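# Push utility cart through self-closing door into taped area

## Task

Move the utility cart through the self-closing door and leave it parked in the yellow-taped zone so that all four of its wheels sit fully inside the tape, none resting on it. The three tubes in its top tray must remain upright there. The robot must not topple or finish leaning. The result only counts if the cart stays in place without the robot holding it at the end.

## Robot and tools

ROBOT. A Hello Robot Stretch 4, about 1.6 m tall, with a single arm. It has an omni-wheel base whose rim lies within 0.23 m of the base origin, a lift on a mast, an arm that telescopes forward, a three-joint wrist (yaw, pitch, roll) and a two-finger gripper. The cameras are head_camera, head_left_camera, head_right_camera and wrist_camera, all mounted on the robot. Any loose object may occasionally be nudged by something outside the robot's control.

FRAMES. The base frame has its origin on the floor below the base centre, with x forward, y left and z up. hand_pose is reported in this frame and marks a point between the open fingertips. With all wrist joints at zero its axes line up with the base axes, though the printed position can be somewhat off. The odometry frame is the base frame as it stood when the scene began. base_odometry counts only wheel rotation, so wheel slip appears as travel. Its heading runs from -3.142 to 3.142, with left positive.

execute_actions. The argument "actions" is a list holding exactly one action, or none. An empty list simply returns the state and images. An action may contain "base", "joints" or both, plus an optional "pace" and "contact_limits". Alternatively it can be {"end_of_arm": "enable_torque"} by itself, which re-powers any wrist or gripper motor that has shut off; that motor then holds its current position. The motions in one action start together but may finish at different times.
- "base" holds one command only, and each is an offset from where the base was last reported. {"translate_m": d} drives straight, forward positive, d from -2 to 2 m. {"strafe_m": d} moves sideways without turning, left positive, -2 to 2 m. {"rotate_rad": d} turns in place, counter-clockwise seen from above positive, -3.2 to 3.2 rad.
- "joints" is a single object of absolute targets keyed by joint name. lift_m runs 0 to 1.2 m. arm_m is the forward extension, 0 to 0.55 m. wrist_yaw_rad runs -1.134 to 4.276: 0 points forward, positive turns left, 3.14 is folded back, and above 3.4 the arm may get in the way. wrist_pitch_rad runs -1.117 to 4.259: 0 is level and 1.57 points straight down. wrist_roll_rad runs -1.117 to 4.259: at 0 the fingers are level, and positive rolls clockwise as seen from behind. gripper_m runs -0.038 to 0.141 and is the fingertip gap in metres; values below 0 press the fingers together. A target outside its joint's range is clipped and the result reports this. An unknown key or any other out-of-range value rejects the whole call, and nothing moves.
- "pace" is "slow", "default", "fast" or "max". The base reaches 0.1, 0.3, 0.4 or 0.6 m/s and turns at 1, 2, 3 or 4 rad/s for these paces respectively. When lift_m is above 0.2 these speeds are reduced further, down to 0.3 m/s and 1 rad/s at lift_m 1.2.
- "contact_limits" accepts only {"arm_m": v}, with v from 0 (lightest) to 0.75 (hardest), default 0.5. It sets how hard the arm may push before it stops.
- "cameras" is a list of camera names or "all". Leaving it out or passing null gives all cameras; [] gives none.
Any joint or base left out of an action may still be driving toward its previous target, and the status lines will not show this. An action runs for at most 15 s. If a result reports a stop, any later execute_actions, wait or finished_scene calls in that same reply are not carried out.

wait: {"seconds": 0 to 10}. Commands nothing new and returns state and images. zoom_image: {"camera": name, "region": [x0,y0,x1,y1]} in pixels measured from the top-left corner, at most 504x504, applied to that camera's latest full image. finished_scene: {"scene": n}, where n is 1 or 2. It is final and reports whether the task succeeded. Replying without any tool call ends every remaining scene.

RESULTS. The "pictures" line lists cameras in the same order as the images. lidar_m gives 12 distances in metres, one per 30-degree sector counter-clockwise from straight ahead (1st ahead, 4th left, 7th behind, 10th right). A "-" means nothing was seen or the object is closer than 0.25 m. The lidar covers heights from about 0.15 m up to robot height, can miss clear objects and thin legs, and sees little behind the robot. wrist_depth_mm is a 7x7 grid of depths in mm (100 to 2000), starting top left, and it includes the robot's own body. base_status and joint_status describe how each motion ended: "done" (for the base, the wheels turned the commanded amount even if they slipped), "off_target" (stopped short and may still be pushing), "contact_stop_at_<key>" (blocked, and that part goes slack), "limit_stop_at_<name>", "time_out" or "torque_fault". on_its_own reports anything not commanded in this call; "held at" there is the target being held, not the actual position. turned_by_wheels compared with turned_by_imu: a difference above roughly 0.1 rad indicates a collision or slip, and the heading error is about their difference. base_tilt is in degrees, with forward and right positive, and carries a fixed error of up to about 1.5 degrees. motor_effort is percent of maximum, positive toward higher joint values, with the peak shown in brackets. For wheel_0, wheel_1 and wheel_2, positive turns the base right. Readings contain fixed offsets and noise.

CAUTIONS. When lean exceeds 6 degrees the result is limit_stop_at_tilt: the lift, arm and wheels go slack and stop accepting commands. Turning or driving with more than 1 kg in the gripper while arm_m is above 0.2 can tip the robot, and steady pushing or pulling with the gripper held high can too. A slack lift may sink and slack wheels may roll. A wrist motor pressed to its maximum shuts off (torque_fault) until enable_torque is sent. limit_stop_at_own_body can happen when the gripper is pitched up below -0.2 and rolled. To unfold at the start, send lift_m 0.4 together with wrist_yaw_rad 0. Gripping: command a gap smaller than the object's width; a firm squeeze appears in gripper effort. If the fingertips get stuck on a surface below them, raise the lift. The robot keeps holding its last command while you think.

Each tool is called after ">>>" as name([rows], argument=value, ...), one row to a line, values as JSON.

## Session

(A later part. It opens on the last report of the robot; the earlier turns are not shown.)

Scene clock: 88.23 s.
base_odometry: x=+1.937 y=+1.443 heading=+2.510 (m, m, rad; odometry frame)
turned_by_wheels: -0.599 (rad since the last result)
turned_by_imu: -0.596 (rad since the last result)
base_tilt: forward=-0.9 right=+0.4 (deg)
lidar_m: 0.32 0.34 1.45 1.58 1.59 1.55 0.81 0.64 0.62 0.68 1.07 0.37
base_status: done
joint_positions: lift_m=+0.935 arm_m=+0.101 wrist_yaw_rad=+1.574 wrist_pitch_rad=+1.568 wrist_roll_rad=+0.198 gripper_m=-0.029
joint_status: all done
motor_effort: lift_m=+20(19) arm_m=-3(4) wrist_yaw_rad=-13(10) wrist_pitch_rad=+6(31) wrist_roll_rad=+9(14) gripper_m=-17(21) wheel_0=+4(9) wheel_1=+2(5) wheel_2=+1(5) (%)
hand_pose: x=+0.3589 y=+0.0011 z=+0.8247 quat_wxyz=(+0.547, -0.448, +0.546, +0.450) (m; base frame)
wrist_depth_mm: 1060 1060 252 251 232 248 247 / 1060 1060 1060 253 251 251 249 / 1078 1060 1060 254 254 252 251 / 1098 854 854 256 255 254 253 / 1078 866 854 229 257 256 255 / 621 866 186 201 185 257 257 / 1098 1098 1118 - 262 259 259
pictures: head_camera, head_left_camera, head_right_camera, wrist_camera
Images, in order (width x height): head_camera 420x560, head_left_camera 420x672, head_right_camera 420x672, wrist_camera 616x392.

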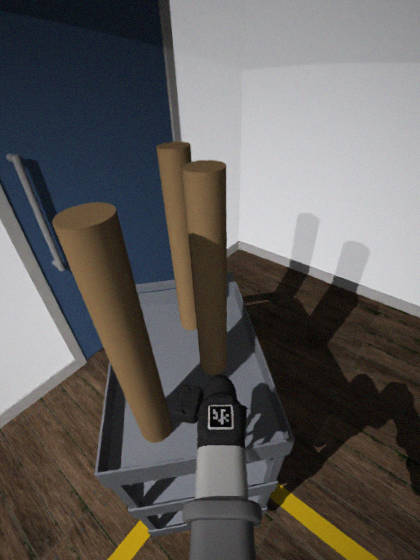

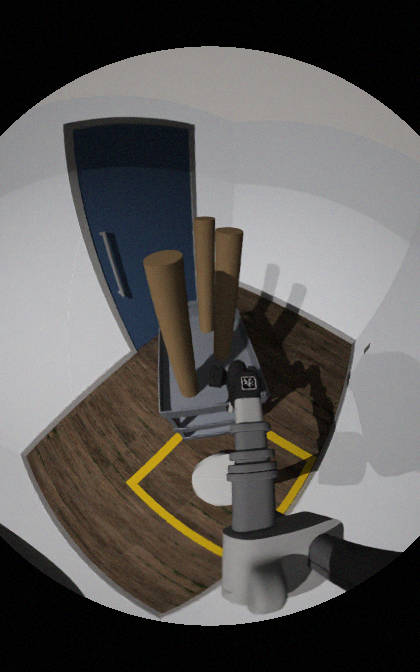

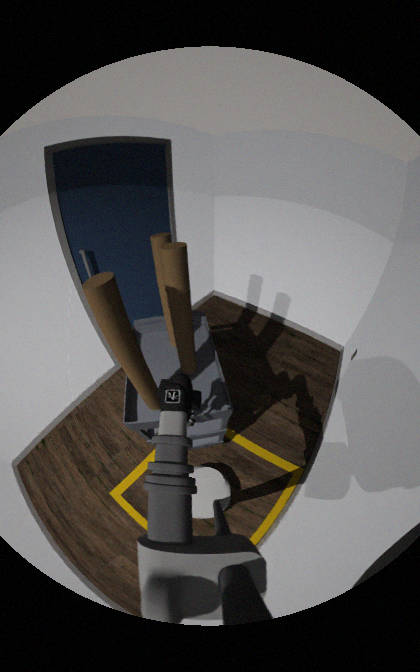

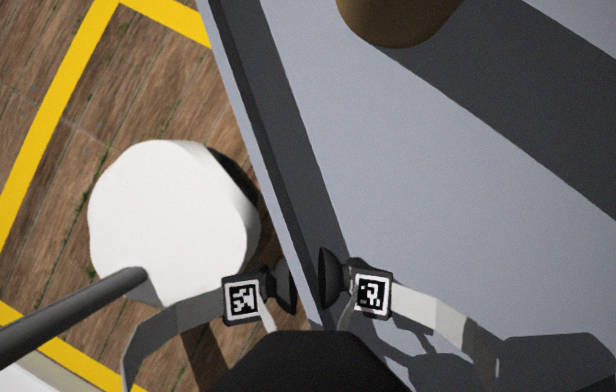

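>>> execute_actions([
  {"base":{"translate_m":-0.5},"joints":{"wrist_roll_rad":-0.15},"pace":"slow"},
], cameras=[])

>>> execute_actions([
  {"base":{"rotate_rad":-0.55},"joints":{"wrist_roll_rad":-0.6,"arm_m":0.16},"pace":"slow"},
], cameras=["head_left_camera"])

>>> execute_actions([
  {"base":{"translate_m":-0.3},"pace":"slow"},
])

Scene clock: 99.27 s.
base_odometry: x=+2.340 y=+1.148 heading=+2.509 (m, m, rad; odometry frame)
turned_by_wheels: -0.001 (rad since the last result)
turned_by_imu: -0.004 (rad since the last result)
base_tilt: forward=-0.8 right=+0.4 (deg)
lidar_m: 0.34 0.34 1.76 1.49 1.17 0.88 0.43 0.32 0.30 0.35 0.55 0.36
base_status: done
joint_positions: lift_m=+0.935 arm_m=+0.101 wrist_yaw_rad=+1.568 wrist_pitch_rad=+1.575 wrist_roll_rad=-0.149 gripper_m=-0.030
joint_status: all done
motor_effort: lift_m=+21(20) arm_m=-3(3) wrist_yaw_rad=+5(12) wrist_pitch_rad=-14(19) wrist_roll_rad=-2(5) gripper_m=-20(18) wheel_0=-5(8) wheel_1=-3(5) wheel_2=+1(10) (%)
hand_pose: x=+0.3589 y=-0.0015 z=+0.8246 quat_wxyz=(+0.461, -0.536, +0.463, +0.534) (m; base frame)
wrist_depth_mm: 1060 1042 1042 1042 250 185 - / 1060 1042 1042 1060 252 229 249 / 1060 854 842 1078 254 253 252 / 991 854 854 1060 257 255 254 / 854 1025 1078 258 258 257 256 / 750 960 183 202 184 259 259 / 676 768 1078 - 263 262 262
pictures: none
No camera images: the call's "cameras" was empty. Leave "cameras" out to get every camera's image.

Scene clock: 101.10 s.
base_odometry: x=+2.340 y=+1.148 heading=+1.960 (m, m, rad; odometry frame)
turned_by_wheels: -0.549 (rad since the last result)
turned_by_imu: -0.546 (rad since the last result)
base_tilt: forward=-0.9 right=+0.4 (deg)
lidar_m: 0.30 0.25 0.30 1.76 1.52 1.19 0.91 0.41 0.33 0.31 0.36 0.54
base_status: done
joint_positions: lift_m=+0.935 arm_m=+0.159 wrist_yaw_rad=+1.575 wrist_pitch_rad=+1.565 wrist_roll_rad=-0.603 gripper_m=-0.029
joint_status: all done
on_its_own: wrist_yaw_rad is at rest, and its effort (-16) is outside its rest range (-13 to +13)
motor_effort: lift_m=+20(20) arm_m=+5(8) wrist_yaw_rad=-16(16) wrist_pitch_rad=+14(40) wrist_roll_rad=+7(11) gripper_m=-19(21) wheel_0=+6(11) wheel_1=+3(6) wheel_2=+3(4) (%)
hand_pose: x=+0.4175 y=+0.0020 z=+0.8246 quat_wxyz=(+0.330, -0.626, +0.326, +0.627) (m; base frame)
wrist_depth_mm: 1060 1060 253 253 240 250 249 / 676 842 842 254 253 251 250 / 1025 854 842 256 254 253 251 / 820 1060 1078 257 255 254 253 / 676 891 1078 229 257 256 255 / 569 691 183 199 186 256 256 / 504 559 809 - 260 258 257
pictures: head_left_camera
Images, in order (width x height): head_left_camera 420x672.

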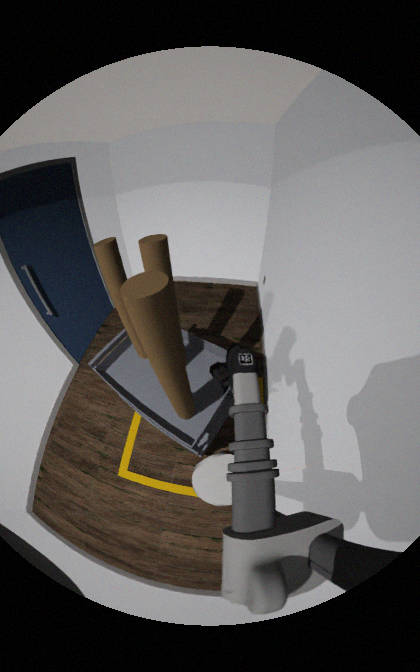

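Scene clock: 105.40 s.
base_odometry: x=+2.454 y=+0.871 heading=+1.960 (m, m, rad; odometry frame)
turned_by_wheels: -0.001 (rad since the last result)
turned_by_imu: -0.001 (rad since the last result)
base_tilt: forward=-0.8 right=+0.3 (deg)
lidar_m: 0.35 0.32 1.81 1.80 1.10 0.88 0.79 0.38 0.28 0.29 0.32 0.48
base_status: done
joint_positions: lift_m=+0.935 arm_m=+0.160 wrist_yaw_rad=+1.570 wrist_pitch_rad=+1.573 wrist_roll_rad=-0.601 gripper_m=-0.030
joint_status: not commanded
motor_effort: lift_m=+19(20) arm_m=+3(5) wrist_yaw_rad=-2(16) wrist_pitch_rad=-10(13) wrist_roll_rad=+1(10) gripper_m=-18(21) wheel_0=-5(5) wheel_1=-3(5) wheel_2=+0(7) (%)
hand_pose: x=+0.4179 y=-0.0009 z=+0.8247 quat_wxyz=(+0.329, -0.626, +0.331, +0.625) (m; base frame)
wrist_depth_mm: 1060 854 831 252 251 178 - / 707 842 842 254 253 242 250 / 946 854 842 257 255 253 252 / 741 1008 1078 258 257 255 254 / 615 798 1078 259 258 257 255 / 512 627 183 202 184 258 258 / 452 512 723 - 263 260 259
pictures: head_camera, head_left_camera, head_right_camera, wrist_camera
Images, in order (width x height): head_camera 420x560, head_left_camera 420x672, head_right_camera 420x672, wrist_camera 616x392.

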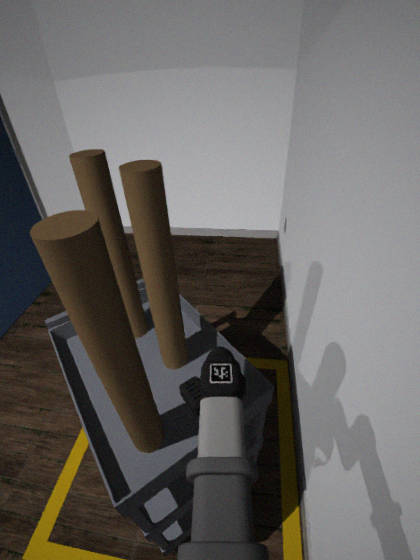

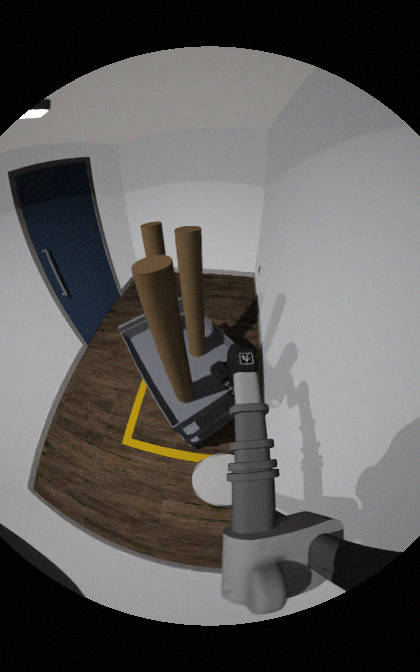

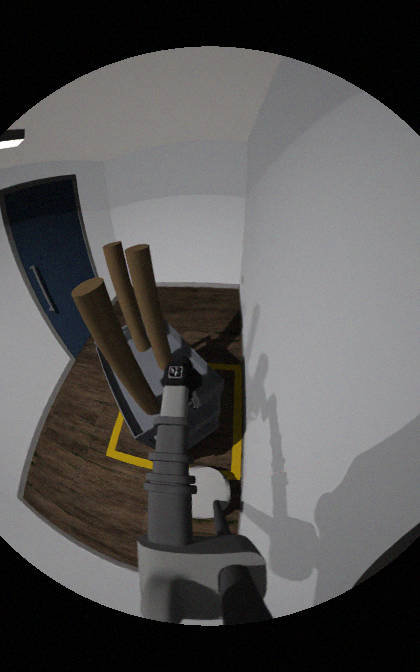

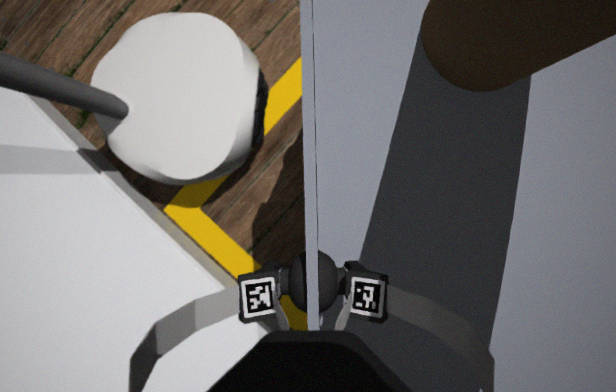

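Far-left wheel is marginal; straighten by strafing left.

>>> execute_actions([
  {"base":{"strafe_m":0.22},"joints":{"wrist_roll_rad":-0.1,"arm_m":0.08},"pace":"slow"},
], cameras=[])

>>> execute_actions([
  {"joints":{"gripper_m":0.07}},
], cameras=[])

>>> execute_actions([
  {"joints":{"lift_m":1.02}},
], cameras=[])

>>> execute_actions([
  {"base":{"translate_m":-0.4},"joints":{"arm_m":0}},
])

Scene clock: 113.97 s.
base_odometry: x=+2.250 y=+0.787 heading=+1.960 (m, m, rad; odometry frame)
turned_by_wheels: +0.000 (rad since the last result)
turned_by_imu: -0.003 (rad since the last result)
base_tilt: forward=-0.8 right=+0.4 (deg)
lidar_m: 0.30 0.30 0.35 1.59 1.09 0.86 0.85 0.67 0.52 0.50 0.56 0.36
base_status: done
joint_positions: lift_m=+0.935 arm_m=+0.080 wrist_yaw_rad=+1.571 wrist_pitch_rad=+1.574 wrist_roll_rad=-0.102 gripper_m=-0.030
joint_status: all done
motor_effort: lift_m=+19(19) arm_m=-3(7) wrist_yaw_rad=-3(5) wrist_pitch_rad=-10(25) wrist_roll_rad=+8(13) gripper_m=-15(19) wheel_0=-1(9) wheel_1=+3(3) wheel_2=-4(4) (%)
hand_pose: x=+0.3388 y=-0.0008 z=+0.8247 quat_wxyz=(+0.473, -0.526, +0.475, +0.524) (m; base frame)
wrist_depth_mm: 1060 1060 1042 251 233 198 246 / 1078 1060 1060 252 252 249 248 / 1078 842 854 254 253 252 250 / 1078 854 854 256 255 253 252 / 1098 1098 878 258 257 255 255 / 1098 1098 186 200 183 257 256 / 904 960 1098 - 260 259 258
pictures: none
No camera images: the call's "cameras" was empty. Leave "cameras" out to get every camera's image.

Scene clock: 115.67 s.
base_odometry: x=+2.250 y=+0.787 heading=+1.960 (m, m, rad; odometry frame)
turned_by_wheels: +0.000 (rad since the last result)
turned_by_imu: -0.001 (rad since the last result)
base_tilt: forward=-0.9 right=+0.4 (deg)
lidar_m: 0.29 0.28 0.34 1.57 1.10 0.84 0.84 0.66 0.52 0.49 0.55 0.35
base_status: not commanded
joint_positions: lift_m=+0.935 arm_m=+0.080 wrist_yaw_rad=+1.570 wrist_pitch_rad=+1.570 wrist_roll_rad=-0.101 gripper_m=+0.070
joint_status: all done
motor_effort: lift_m=+18(20) arm_m=-3(3) wrist_yaw_rad=-2(3) wrist_pitch_rad=-1(11) wrist_roll_rad=+3(7) gripper_m=-3(17) wheel_0=-1(1) wheel_1=+2(3) wheel_2=-3(4) (%)
hand_pose: x=+0.3388 y=+0.0000 z=+0.8248 quat_wxyz=(+0.475, -0.524, +0.474, +0.524) (m; base frame)
wrist_depth_mm: 1060 1060 1042 252 224 196 247 / 1060 1060 1060 254 252 250 249 / 1078 854 866 255 254 253 251 / 1078 854 854 256 256 255 254 / 627 866 854 259 257 257 256 / 1098 1098 203 236 200 258 257 / 917 960 1098 - 260 260 259
pictures: none
No camera images: the call's "cameras" was empty. Leave "cameras" out to get every camera's image.

Scene clock: 117.00 s.
base_odometry: x=+2.250 y=+0.787 heading=+1.960 (m, m, rad; odometry frame)
turned_by_wheels: +0.000 (rad since the last result)
turned_by_imu: +0.000 (rad since the last result)
base_tilt: forward=-0.9 right=+0.4 (deg)
lidar_m: 0.28 0.29 0.35 1.57 1.09 0.87 0.84 0.64 0.52 0.49 0.55 0.36
base_status: not commanded
joint_positions: lift_m=+1.020 arm_m=+0.080 wrist_yaw_rad=+1.570 wrist_pitch_rad=+1.570 wrist_roll_rad=-0.101 gripper_m=+0.070
joint_status: all done
motor_effort: lift_m=+22(23) arm_m=-3(3) wrist_yaw_rad=-1(2) wrist_pitch_rad=-1(2) wrist_roll_rad=+1(2) gripper_m=-6(2) wheel_0=-1(1) wheel_1=+3(3) wheel_2=-3(3) (%)
hand_pose: x=+0.3388 y=+0.0000 z=+0.9095 quat_wxyz=(+0.475, -0.524, +0.474, +0.524) (m; base frame)
wrist_depth_mm: 1160 1160 1138 334 224 196 329 / 1138 1160 1160 338 336 334 332 / 1182 931 931 340 340 338 336 / 1182 946 931 343 342 338 338 / 627 1182 946 345 343 343 340 / 1138 1160 202 347 200 343 343 / 931 976 1160 - 349 347 345
pictures: none
No camera images: the call's "cameras" was empty. Leave "cameras" out to get every camera's image.

Scene clock: 119.83 s.
base_odometry: x=+2.402 y=+0.417 heading=+1.960 (m, m, rad; odometry frame)
turned_by_wheels: +0.000 (rad since the last result)
turned_by_imu: +0.000 (rad since the last result)
base_tilt: forward=-0.8 right=+0.3 (deg)
lidar_m: 0.66 0.67 1.65 1.25 0.59 0.46 0.44 0.48 0.45 0.45 0.49 0.76
base_status: done
joint_positions: lift_m=+1.020 arm_m=+0.002 wrist_yaw_rad=+1.570 wrist_pitch_rad=+1.570 wrist_roll_rad=-0.101 gripper_m=+0.070
joint_status: all done
joint sent to its limit — the command would take arm_m past its lower limit, so that joint was sent only as far as its limit.
motor_effort: lift_m=+20(21) arm_m=-5(3) wrist_yaw_rad=-2(2) wrist_pitch_rad=-1(1) wrist_roll_rad=+1(0) gripper_m=+0(5) wheel_0=-1(5) wheel_1=+0(6) wheel_2=-1(8) (%)
hand_pose: x=+0.2606 y=+0.0001 z=+0.9096 quat_wxyz=(+0.475, -0.524, +0.474, +0.524) (m; base frame)
wrist_depth_mm: 878 1138 1138 1138 1118 1118 1098 / 917 1160 1138 1138 1138 1118 1118 / 960 1160 931 1138 1138 976 640 / 1025 1182 946 1160 1138 991 831 / 500 1182 946 1160 1160 1138 842 / 1042 1182 203 1182 200 1160 1042 / 842 878 1042 - 1182 1182 1160
pictures: head_camera, head_left_camera, head_right_camera, wrist_camera
Images, in order (width x height): head_camera 420x560, head_left_camera 420x672, head_right_camera 420x672, wrist_camera 616x392.

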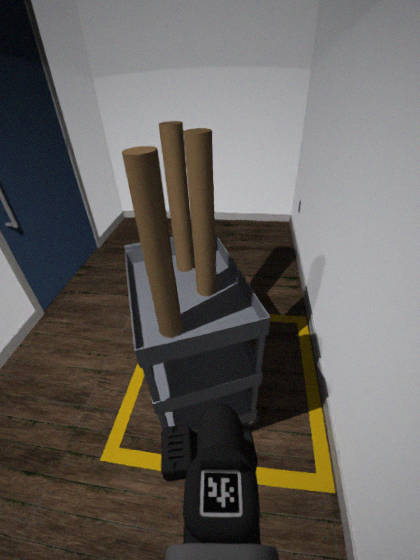

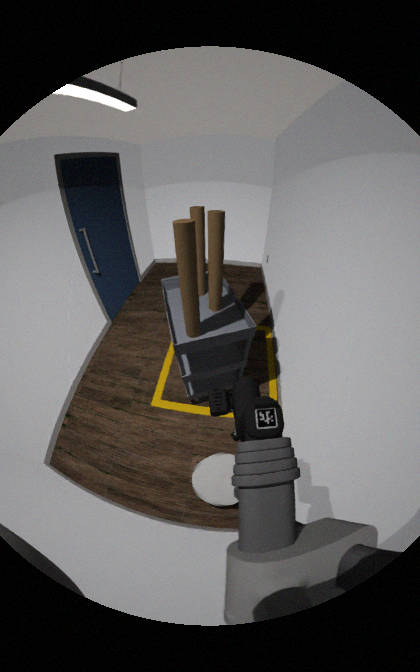

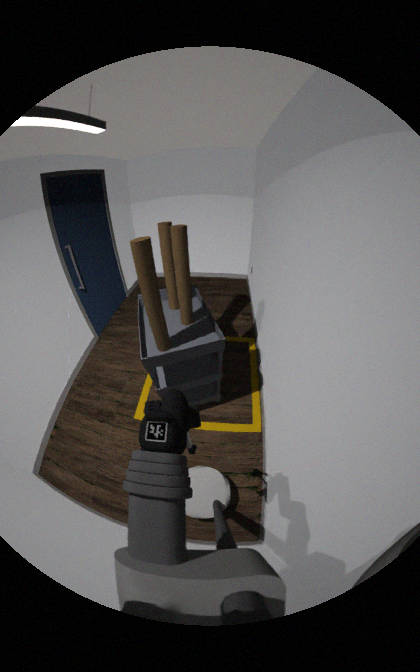

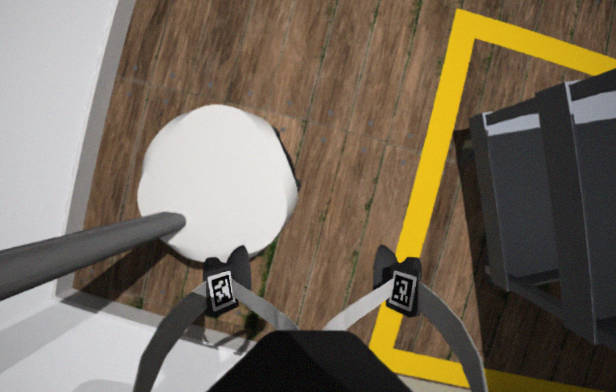

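Nudge the far-left corner with the base from the side.

>>> execute_actions([
  {"base":{"strafe_m":0.75},"joints":{"wrist_yaw_rad":-1.1}},
], cameras=[])

>>> execute_actions([
  {"base":{"translate_m":1.1}},
])

>>> execute_actions([
  {"base":{"strafe_m":-0.33},"pace":"slow"},
])

>>> execute_actions([
  {"base":{"strafe_m":0.4}},
])

Scene clock: 127.70 s.
base_odometry: x=+1.708 y=+0.133 heading=+1.959 (m, m, rad; odometry frame)
turned_by_wheels: +0.000 (rad since the last result)
turned_by_imu: -0.002 (rad since the last result)
base_tilt: forward=-0.9 right=+0.3 (deg)
lidar_m: 1.22 1.15 0.90 0.88 0.48 0.36 0.35 0.39 0.59 1.20 0.99 0.80
base_status: done
joint_positions: lift_m=+1.020 arm_m=+0.002 wrist_yaw_rad=-1.100 wrist_pitch_rad=+1.570 wrist_roll_rad=-0.100 gripper_m=+0.070
joint_status: all done
motor_effort: lift_m=+21(21) arm_m=-5(5) wrist_yaw_rad=-3(9) wrist_pitch_rad=-1(1) wrist_roll_rad=+2(0) gripper_m=-2(1) wheel_0=+1(10) wheel_1=-2(8) wheel_2=+0(1) (%)
hand_pose: x=+0.0954 y=-0.0398 z=+0.9096 quat_wxyz=(+0.621, +0.339, +0.621, -0.339) (m; base frame)
wrist_depth_mm: 1138 1138 1118 1138 1118 1118 1098 / 1138 1160 1138 1138 1138 1138 1138 / 1160 1160 1160 1138 1160 1138 1098 / 1182 1160 1182 931 931 1160 917 / 1182 1182 1182 946 931 891 788 / 1205 1205 202 946 200 324 246 / 1118 1205 1205 - 946 683 585
pictures: none
No camera images: the call's "cameras" was empty. Leave "cameras" out to get every camera's image.

Scene clock: 132.87 s.
base_odometry: x=+1.291 y=+1.151 heading=+1.960 (m, m, rad; odometry frame)
turned_by_wheels: +0.000 (rad since the last result)
turned_by_imu: -0.004 (rad since the last result)
base_tilt: forward=-0.9 right=+0.3 (deg)
lidar_m: 2.10 0.88 0.77 0.75 0.83 1.26 1.45 1.58 0.39 0.31 0.30 2.16
base_status: done
joint_positions: lift_m=+1.020 arm_m=+0.002 wrist_yaw_rad=-1.100 wrist_pitch_rad=+1.570 wrist_roll_rad=-0.100 gripper_m=+0.070
joint_status: not commanded
motor_effort: lift_m=+20(21) arm_m=-5(5) wrist_yaw_rad=-3(3) wrist_pitch_rad=+0(1) wrist_roll_rad=+2(1) gripper_m=-1(4) wheel_0=+2(7) wheel_1=+0(5) wheel_2=+1(10) (%)
hand_pose: x=+0.0954 y=-0.0398 z=+0.9096 quat_wxyz=(+0.621, +0.339, +0.621, -0.339) (m; base frame)
wrist_depth_mm: 1160 1138 1138 1138 778 647 496 / 1160 1138 1138 1160 917 654 661 / 1160 1160 1160 1160 1138 991 931 / 1160 1160 1160 917 931 1138 1160 / 1182 1182 1160 946 931 1160 1138 / 1118 1182 202 946 200 325 249 / 991 1098 1205 - 1182 1182 1182
pictures: head_camera, head_left_camera, head_right_camera, wrist_camera
Images, in order (width x height): head_camera 420x560, head_left_camera 420x672, head_right_camera 420x672, wrist_camera 616x392.

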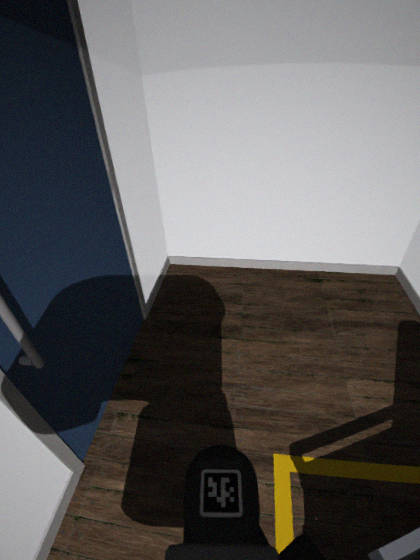

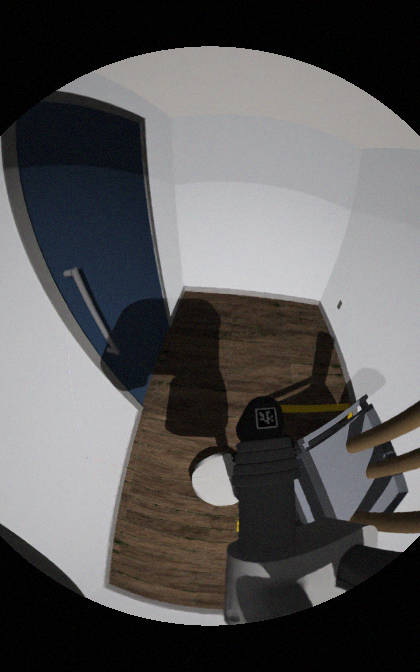

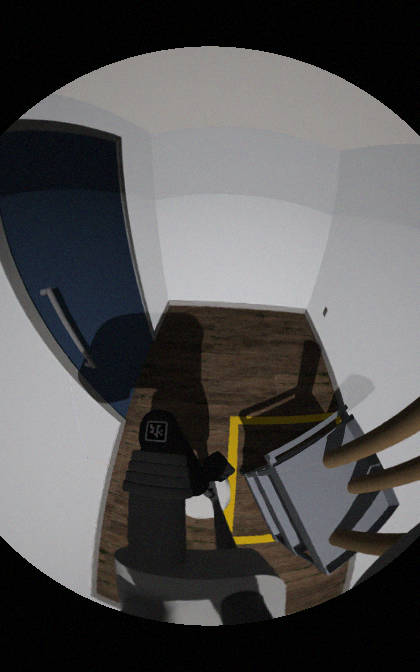

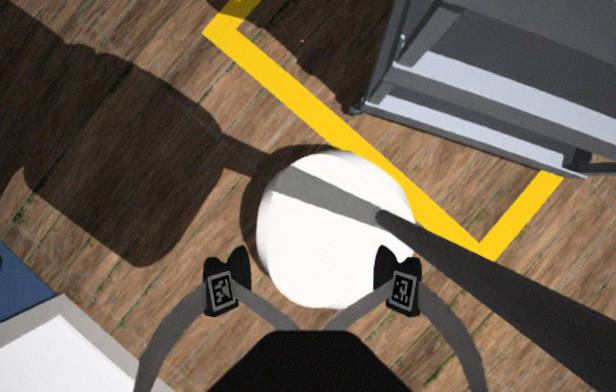

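Scene clock: 137.30 s.
base_odometry: x=+1.596 y=+1.275 heading=+1.960 (m, m, rad; odometry frame)
turned_by_wheels: +0.000 (rad since the last result)
turned_by_imu: -0.002 (rad since the last result)
base_tilt: forward=-0.9 right=+0.3 (deg)
lidar_m: 2.24 1.40 1.11 1.07 1.17 1.53 1.50 0.28 0.25 0.25 0.25 1.64
base_status: done
joint_positions: lift_m=+1.020 arm_m=+0.002 wrist_yaw_rad=-1.100 wrist_pitch_rad=+1.570 wrist_roll_rad=-0.100 gripper_m=+0.070
joint_status: not commanded
motor_effort: lift_m=+21(20) arm_m=-5(5) wrist_yaw_rad=-4(3) wrist_pitch_rad=-1(1) wrist_roll_rad=+1(1) gripper_m=-2(2) wheel_0=+9(13) wheel_1=-5(9) wheel_2=-7(9) (%)
hand_pose: x=+0.0954 y=-0.0398 z=+0.9096 quat_wxyz=(+0.621, +0.339, +0.621, -0.339) (m; base frame)
wrist_depth_mm: 1138 1138 1138 1118 290 334 332 / 1160 1138 1138 1138 591 336 336 / 1160 1138 1160 1160 661 336 338 / 1182 1138 1182 946 931 668 353 / 1182 1182 1160 946 917 668 668 / 1205 1160 203 960 200 325 248 / 1205 1205 1182 - 1182 1182 1182
pictures: head_camera, head_left_camera, head_right_camera, wrist_camera
Images, in order (width x height): head_camera 420x560, head_left_camera 420x672, head_right_camera 420x672, wrist_camera 616x392.

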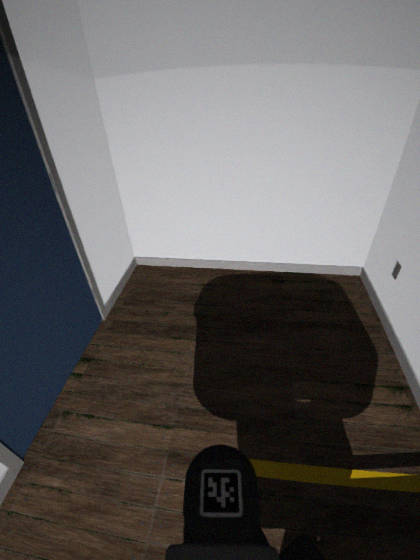

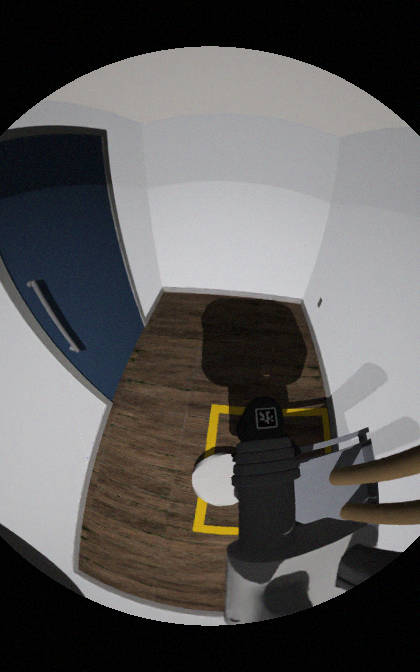

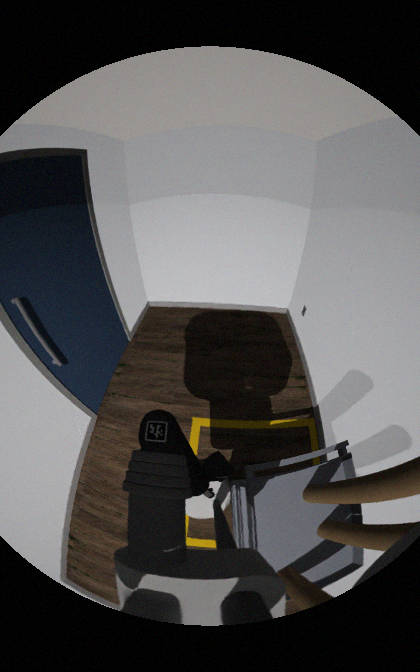

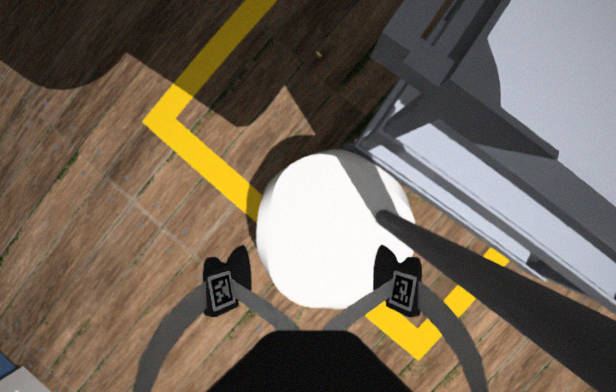

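Scene clock: 139.97 s.
base_odometry: x=+1.226 y=+1.124 heading=+1.960 (m, m, rad; odometry frame)
turned_by_wheels: +0.000 (rad since the last result)
turned_by_imu: -0.001 (rad since the last result)
base_tilt: forward=-0.8 right=+0.3 (deg)
lidar_m: 1.90 0.85 0.69 0.68 0.74 1.14 1.45 1.54 0.60 0.58 1.53 2.28
base_status: done
joint_positions: lift_m=+1.020 arm_m=+0.002 wrist_yaw_rad=-1.100 wrist_pitch_rad=+1.570 wrist_roll_rad=-0.100 gripper_m=+0.070
joint_status: not commanded
motor_effort: lift_m=+21(21) arm_m=-5(5) wrist_yaw_rad=-3(4) wrist_pitch_rad=-1(0) wrist_roll_rad=+2(2) gripper_m=-1(3) wheel_0=+2(7) wheel_1=-2(8) wheel_2=+0(8) (%)
hand_pose: x=+0.0954 y=-0.0398 z=+0.9096 quat_wxyz=(+0.621, +0.339, +0.621, -0.339) (m; base frame)
wrist_depth_mm: 1118 1138 1138 1138 1138 960 976 / 1182 1138 1160 1138 1138 1118 976 / 1160 1160 1138 1138 1138 1118 1118 / 1160 1160 1160 946 931 1138 1138 / 1182 1182 1182 946 946 1138 1160 / 1042 1182 202 960 200 325 250 / 904 1025 1182 - 1182 1182 1182
pictures: head_camera, head_left_camera, head_right_camera, wrist_camera
Images, in order (width x height): head_camera 420x560, head_left_camera 420x672, head_right_camera 420x672, wrist_camera 616x392.

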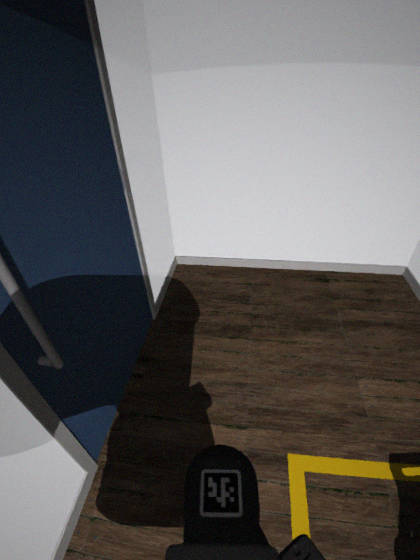

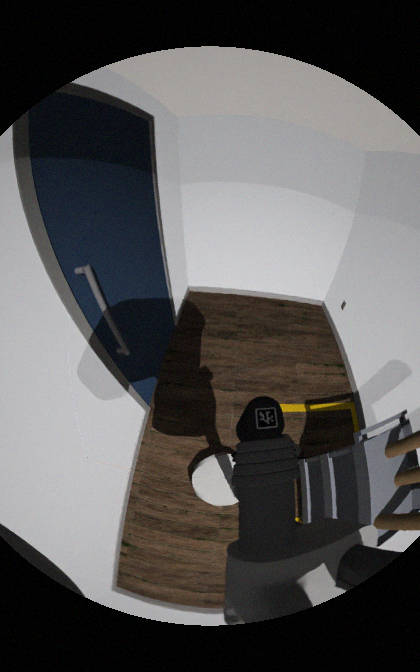

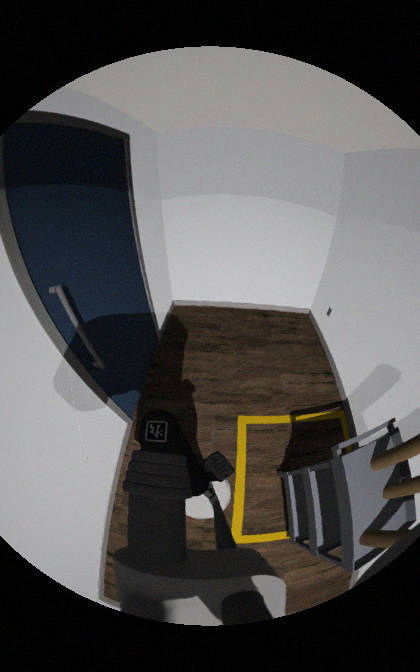

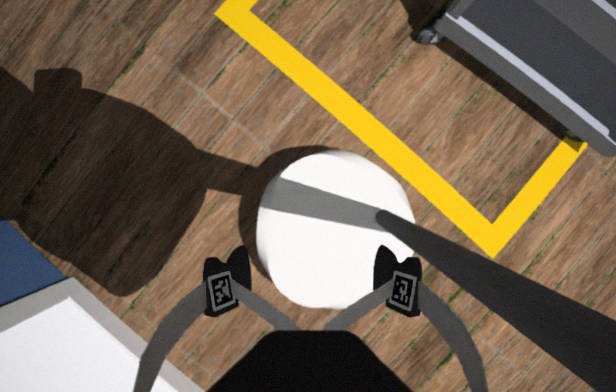

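Needs a forward push of ~0.2.

>>> execute_actions([
  {"base":{"translate_m":-0.85}},
], cameras=[])

>>> execute_actions([
  {"base":{"strafe_m":-0.85}},
], cameras=["wrist_camera"])

>>> execute_actions([
  {"base":{"translate_m":0.33},"pace":"slow"},
], cameras=[])

>>> execute_actions([
  {"base":{"translate_m":-0.4}},
])

Scene clock: 149.53 s.
base_odometry: x=+1.548 y=+0.337 heading=+1.960 (m, m, rad; odometry frame)
turned_by_wheels: +0.000 (rad since the last result)
turned_by_imu: -0.001 (rad since the last result)
base_tilt: forward=-0.9 right=+0.3 (deg)
lidar_m: 2.17 1.02 0.79 0.78 0.77 0.61 0.60 0.65 1.00 1.30 0.68 0.85
base_status: done
joint_positions: lift_m=+1.020 arm_m=+0.002 wrist_yaw_rad=-1.100 wrist_pitch_rad=+1.570 wrist_roll_rad=-0.100 gripper_m=+0.070
joint_status: not commanded
motor_effort: lift_m=+21(21) arm_m=-5(5) wrist_yaw_rad=-2(3) wrist_pitch_rad=-1(0) wrist_roll_rad=-1(0) gripper_m=+3(1) wheel_0=-1(5) wheel_1=+0(2) wheel_2=+0(8) (%)
hand_pose: x=+0.0954 y=-0.0398 z=+0.9096 quat_wxyz=(+0.621, +0.339, +0.621, -0.339) (m; base frame)
wrist_depth_mm: 1138 1138 1138 1138 1138 1118 1118 / 1160 1138 1138 1138 1138 1138 1138 / 1160 1160 1160 1138 1160 1138 1118 / 1160 1160 1160 931 946 1138 1138 / 1182 1182 1182 946 931 1160 1118 / 1138 1182 202 931 200 324 245 / 1025 1138 1205 - 1182 1008 866
pictures: none
No camera images: the call's "cameras" was empty. Leave "cameras" out to get every camera's image.

Scene clock: 153.70 s.
base_odometry: x=+2.334 y=+0.659 heading=+1.960 (m, m, rad; odometry frame)
turned_by_wheels: +0.000 (rad since the last result)
turned_by_imu: -0.001 (rad since the last result)
base_tilt: forward=-0.9 right=+0.4 (deg)
lidar_m: 0.30 0.33 1.63 1.61 0.91 0.72 0.70 0.59 0.46 0.46 0.50 0.30
base_status: done
joint_positions: lift_m=+1.020 arm_m=+0.002 wrist_yaw_rad=-1.100 wrist_pitch_rad=+1.570 wrist_roll_rad=-0.100 gripper_m=+0.070
joint_status: not commanded
motor_effort: lift_m=+21(20) arm_m=-5(5) wrist_yaw_rad=-4(4) wrist_pitch_rad=+0(1) wrist_roll_rad=+0(2) gripper_m=-7(6) wheel_0=+0(10) wheel_1=+1(9) wheel_2=+1(6) (%)
hand_pose: x=+0.0954 y=-0.0399 z=+0.9096 quat_wxyz=(+0.621, +0.339, +0.620, -0.339) (m; base frame)
wrist_depth_mm: 338 310 661 1118 917 661 535 / 342 357 661 1138 1138 820 627 / 304 668 991 1160 1138 1060 788 / 351 676 1160 931 946 1138 1008 / 609 820 1182 946 931 1160 1138 / 1182 1182 202 946 200 324 248 / 1205 1182 1182 - 1160 1138 976
pictures: wrist_camera
Images, in order (width x height): wrist_camera 616x392.

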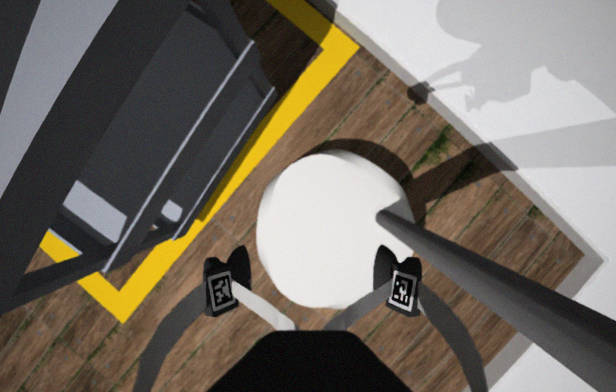

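Scene clock: 158.30 s.
base_odometry: x=+2.209 y=+0.965 heading=+1.960 (m, m, rad; odometry frame)
turned_by_wheels: +0.000 (rad since the last result)
turned_by_imu: -0.002 (rad since the last result)
base_tilt: forward=-0.8 right=+0.4 (deg)
lidar_m: 0.25 0.25 1.62 1.58 1.32 1.06 1.03 0.64 0.50 0.49 0.27 0.25
base_status: done
joint_positions: lift_m=+1.020 arm_m=+0.002 wrist_yaw_rad=-1.100 wrist_pitch_rad=+1.570 wrist_roll_rad=-0.100 gripper_m=+0.070
joint_status: not commanded
motor_effort: lift_m=+20(20) arm_m=-5(5) wrist_yaw_rad=-3(3) wrist_pitch_rad=-1(1) wrist_roll_rad=+2(2) gripper_m=-5(2) wheel_0=+2(6) wheel_1=+2(4) wheel_2=-2(8) (%)
hand_pose: x=+0.0954 y=-0.0399 z=+0.9096 quat_wxyz=(+0.621, +0.339, +0.620, -0.339) (m; base frame)
wrist_depth_mm: 340 338 338 336 1025 732 585 / 342 340 340 661 1138 891 699 / 345 343 343 960 1138 1160 842 / 347 347 676 931 931 1138 1060 / 351 349 866 946 931 1160 1138 / 353 627 202 946 200 324 249 / 362 1182 1205 - 1182 1182 1182
pictures: none
No camera images: the call's "cameras" was empty. Leave "cameras" out to get every camera's image.

Scene clock: 161.13 s.
base_odometry: x=+2.361 y=+0.594 heading=+1.960 (m, m, rad; odometry frame)
turned_by_wheels: +0.000 (rad since the last result)
turned_by_imu: -0.001 (rad since the last result)
base_tilt: forward=-0.9 right=+0.3 (deg)
lidar_m: 0.57 0.65 1.67 1.63 0.82 0.65 0.62 0.57 0.45 0.44 0.49 0.60
base_status: done
joint_positions: lift_m=+1.020 arm_m=+0.002 wrist_yaw_rad=-1.100 wrist_pitch_rad=+1.570 wrist_roll_rad=-0.100 gripper_m=+0.070
joint_status: not commanded
motor_effort: lift_m=+20(20) arm_m=-5(5) wrist_yaw_rad=-3(2) wrist_pitch_rad=+0(0) wrist_roll_rad=+2(1) gripper_m=-5(4) wheel_0=-1(6) wheel_1=-1(6) wheel_2=-2(12) (%)
hand_pose: x=+0.0954 y=-0.0399 z=+0.9096 quat_wxyz=(+0.621, +0.339, +0.620, -0.339) (m; base frame)
wrist_depth_mm: 661 991 1138 1138 917 654 521 / 661 991 1138 1138 1118 798 615 / 976 1160 1160 1160 1138 1060 768 / 1182 1182 1160 946 946 1160 960 / 1182 1182 1160 946 946 1160 1138 / 1182 1182 202 946 199 324 245 / 1205 1205 1205 - 1182 1060 904
pictures: head_camera, head_left_camera, head_right_camera, wrist_camera
Images, in order (width x height): head_camera 420x560, head_left_camera 420x672, head_right_camera 420x672, wrist_camera 616x392.

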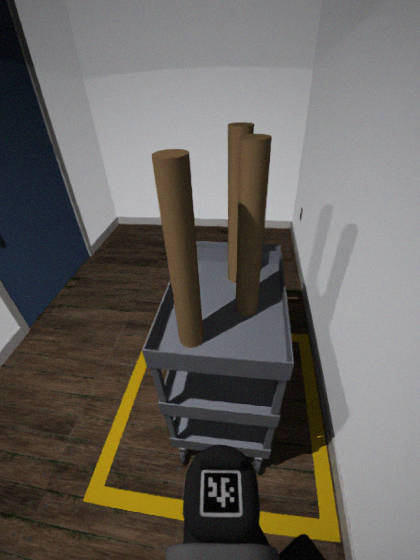

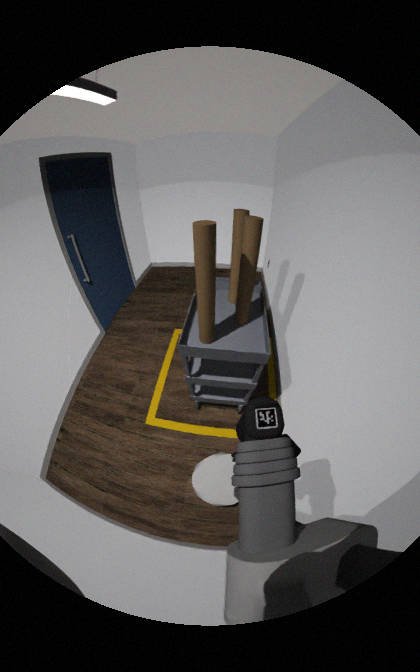

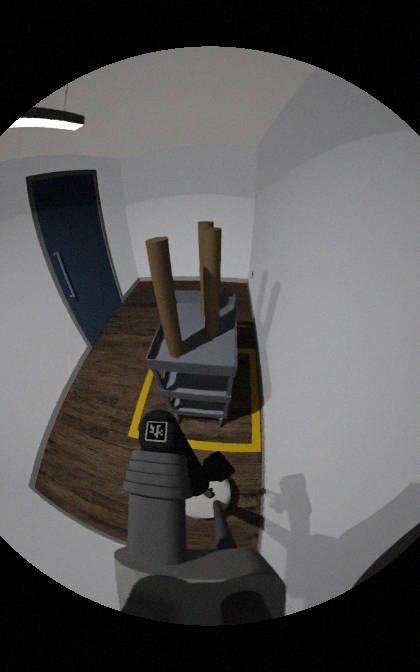

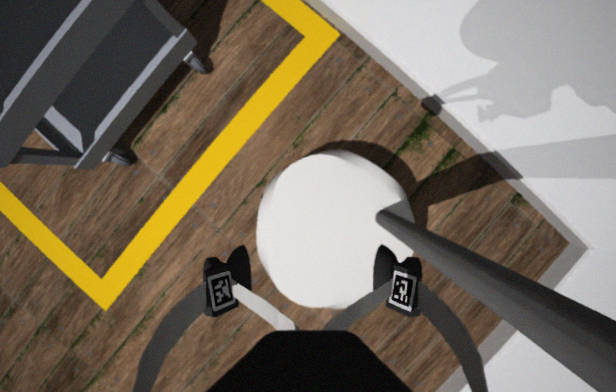

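>>> finished_scene(scene=1)

The scene is finished: the task was done.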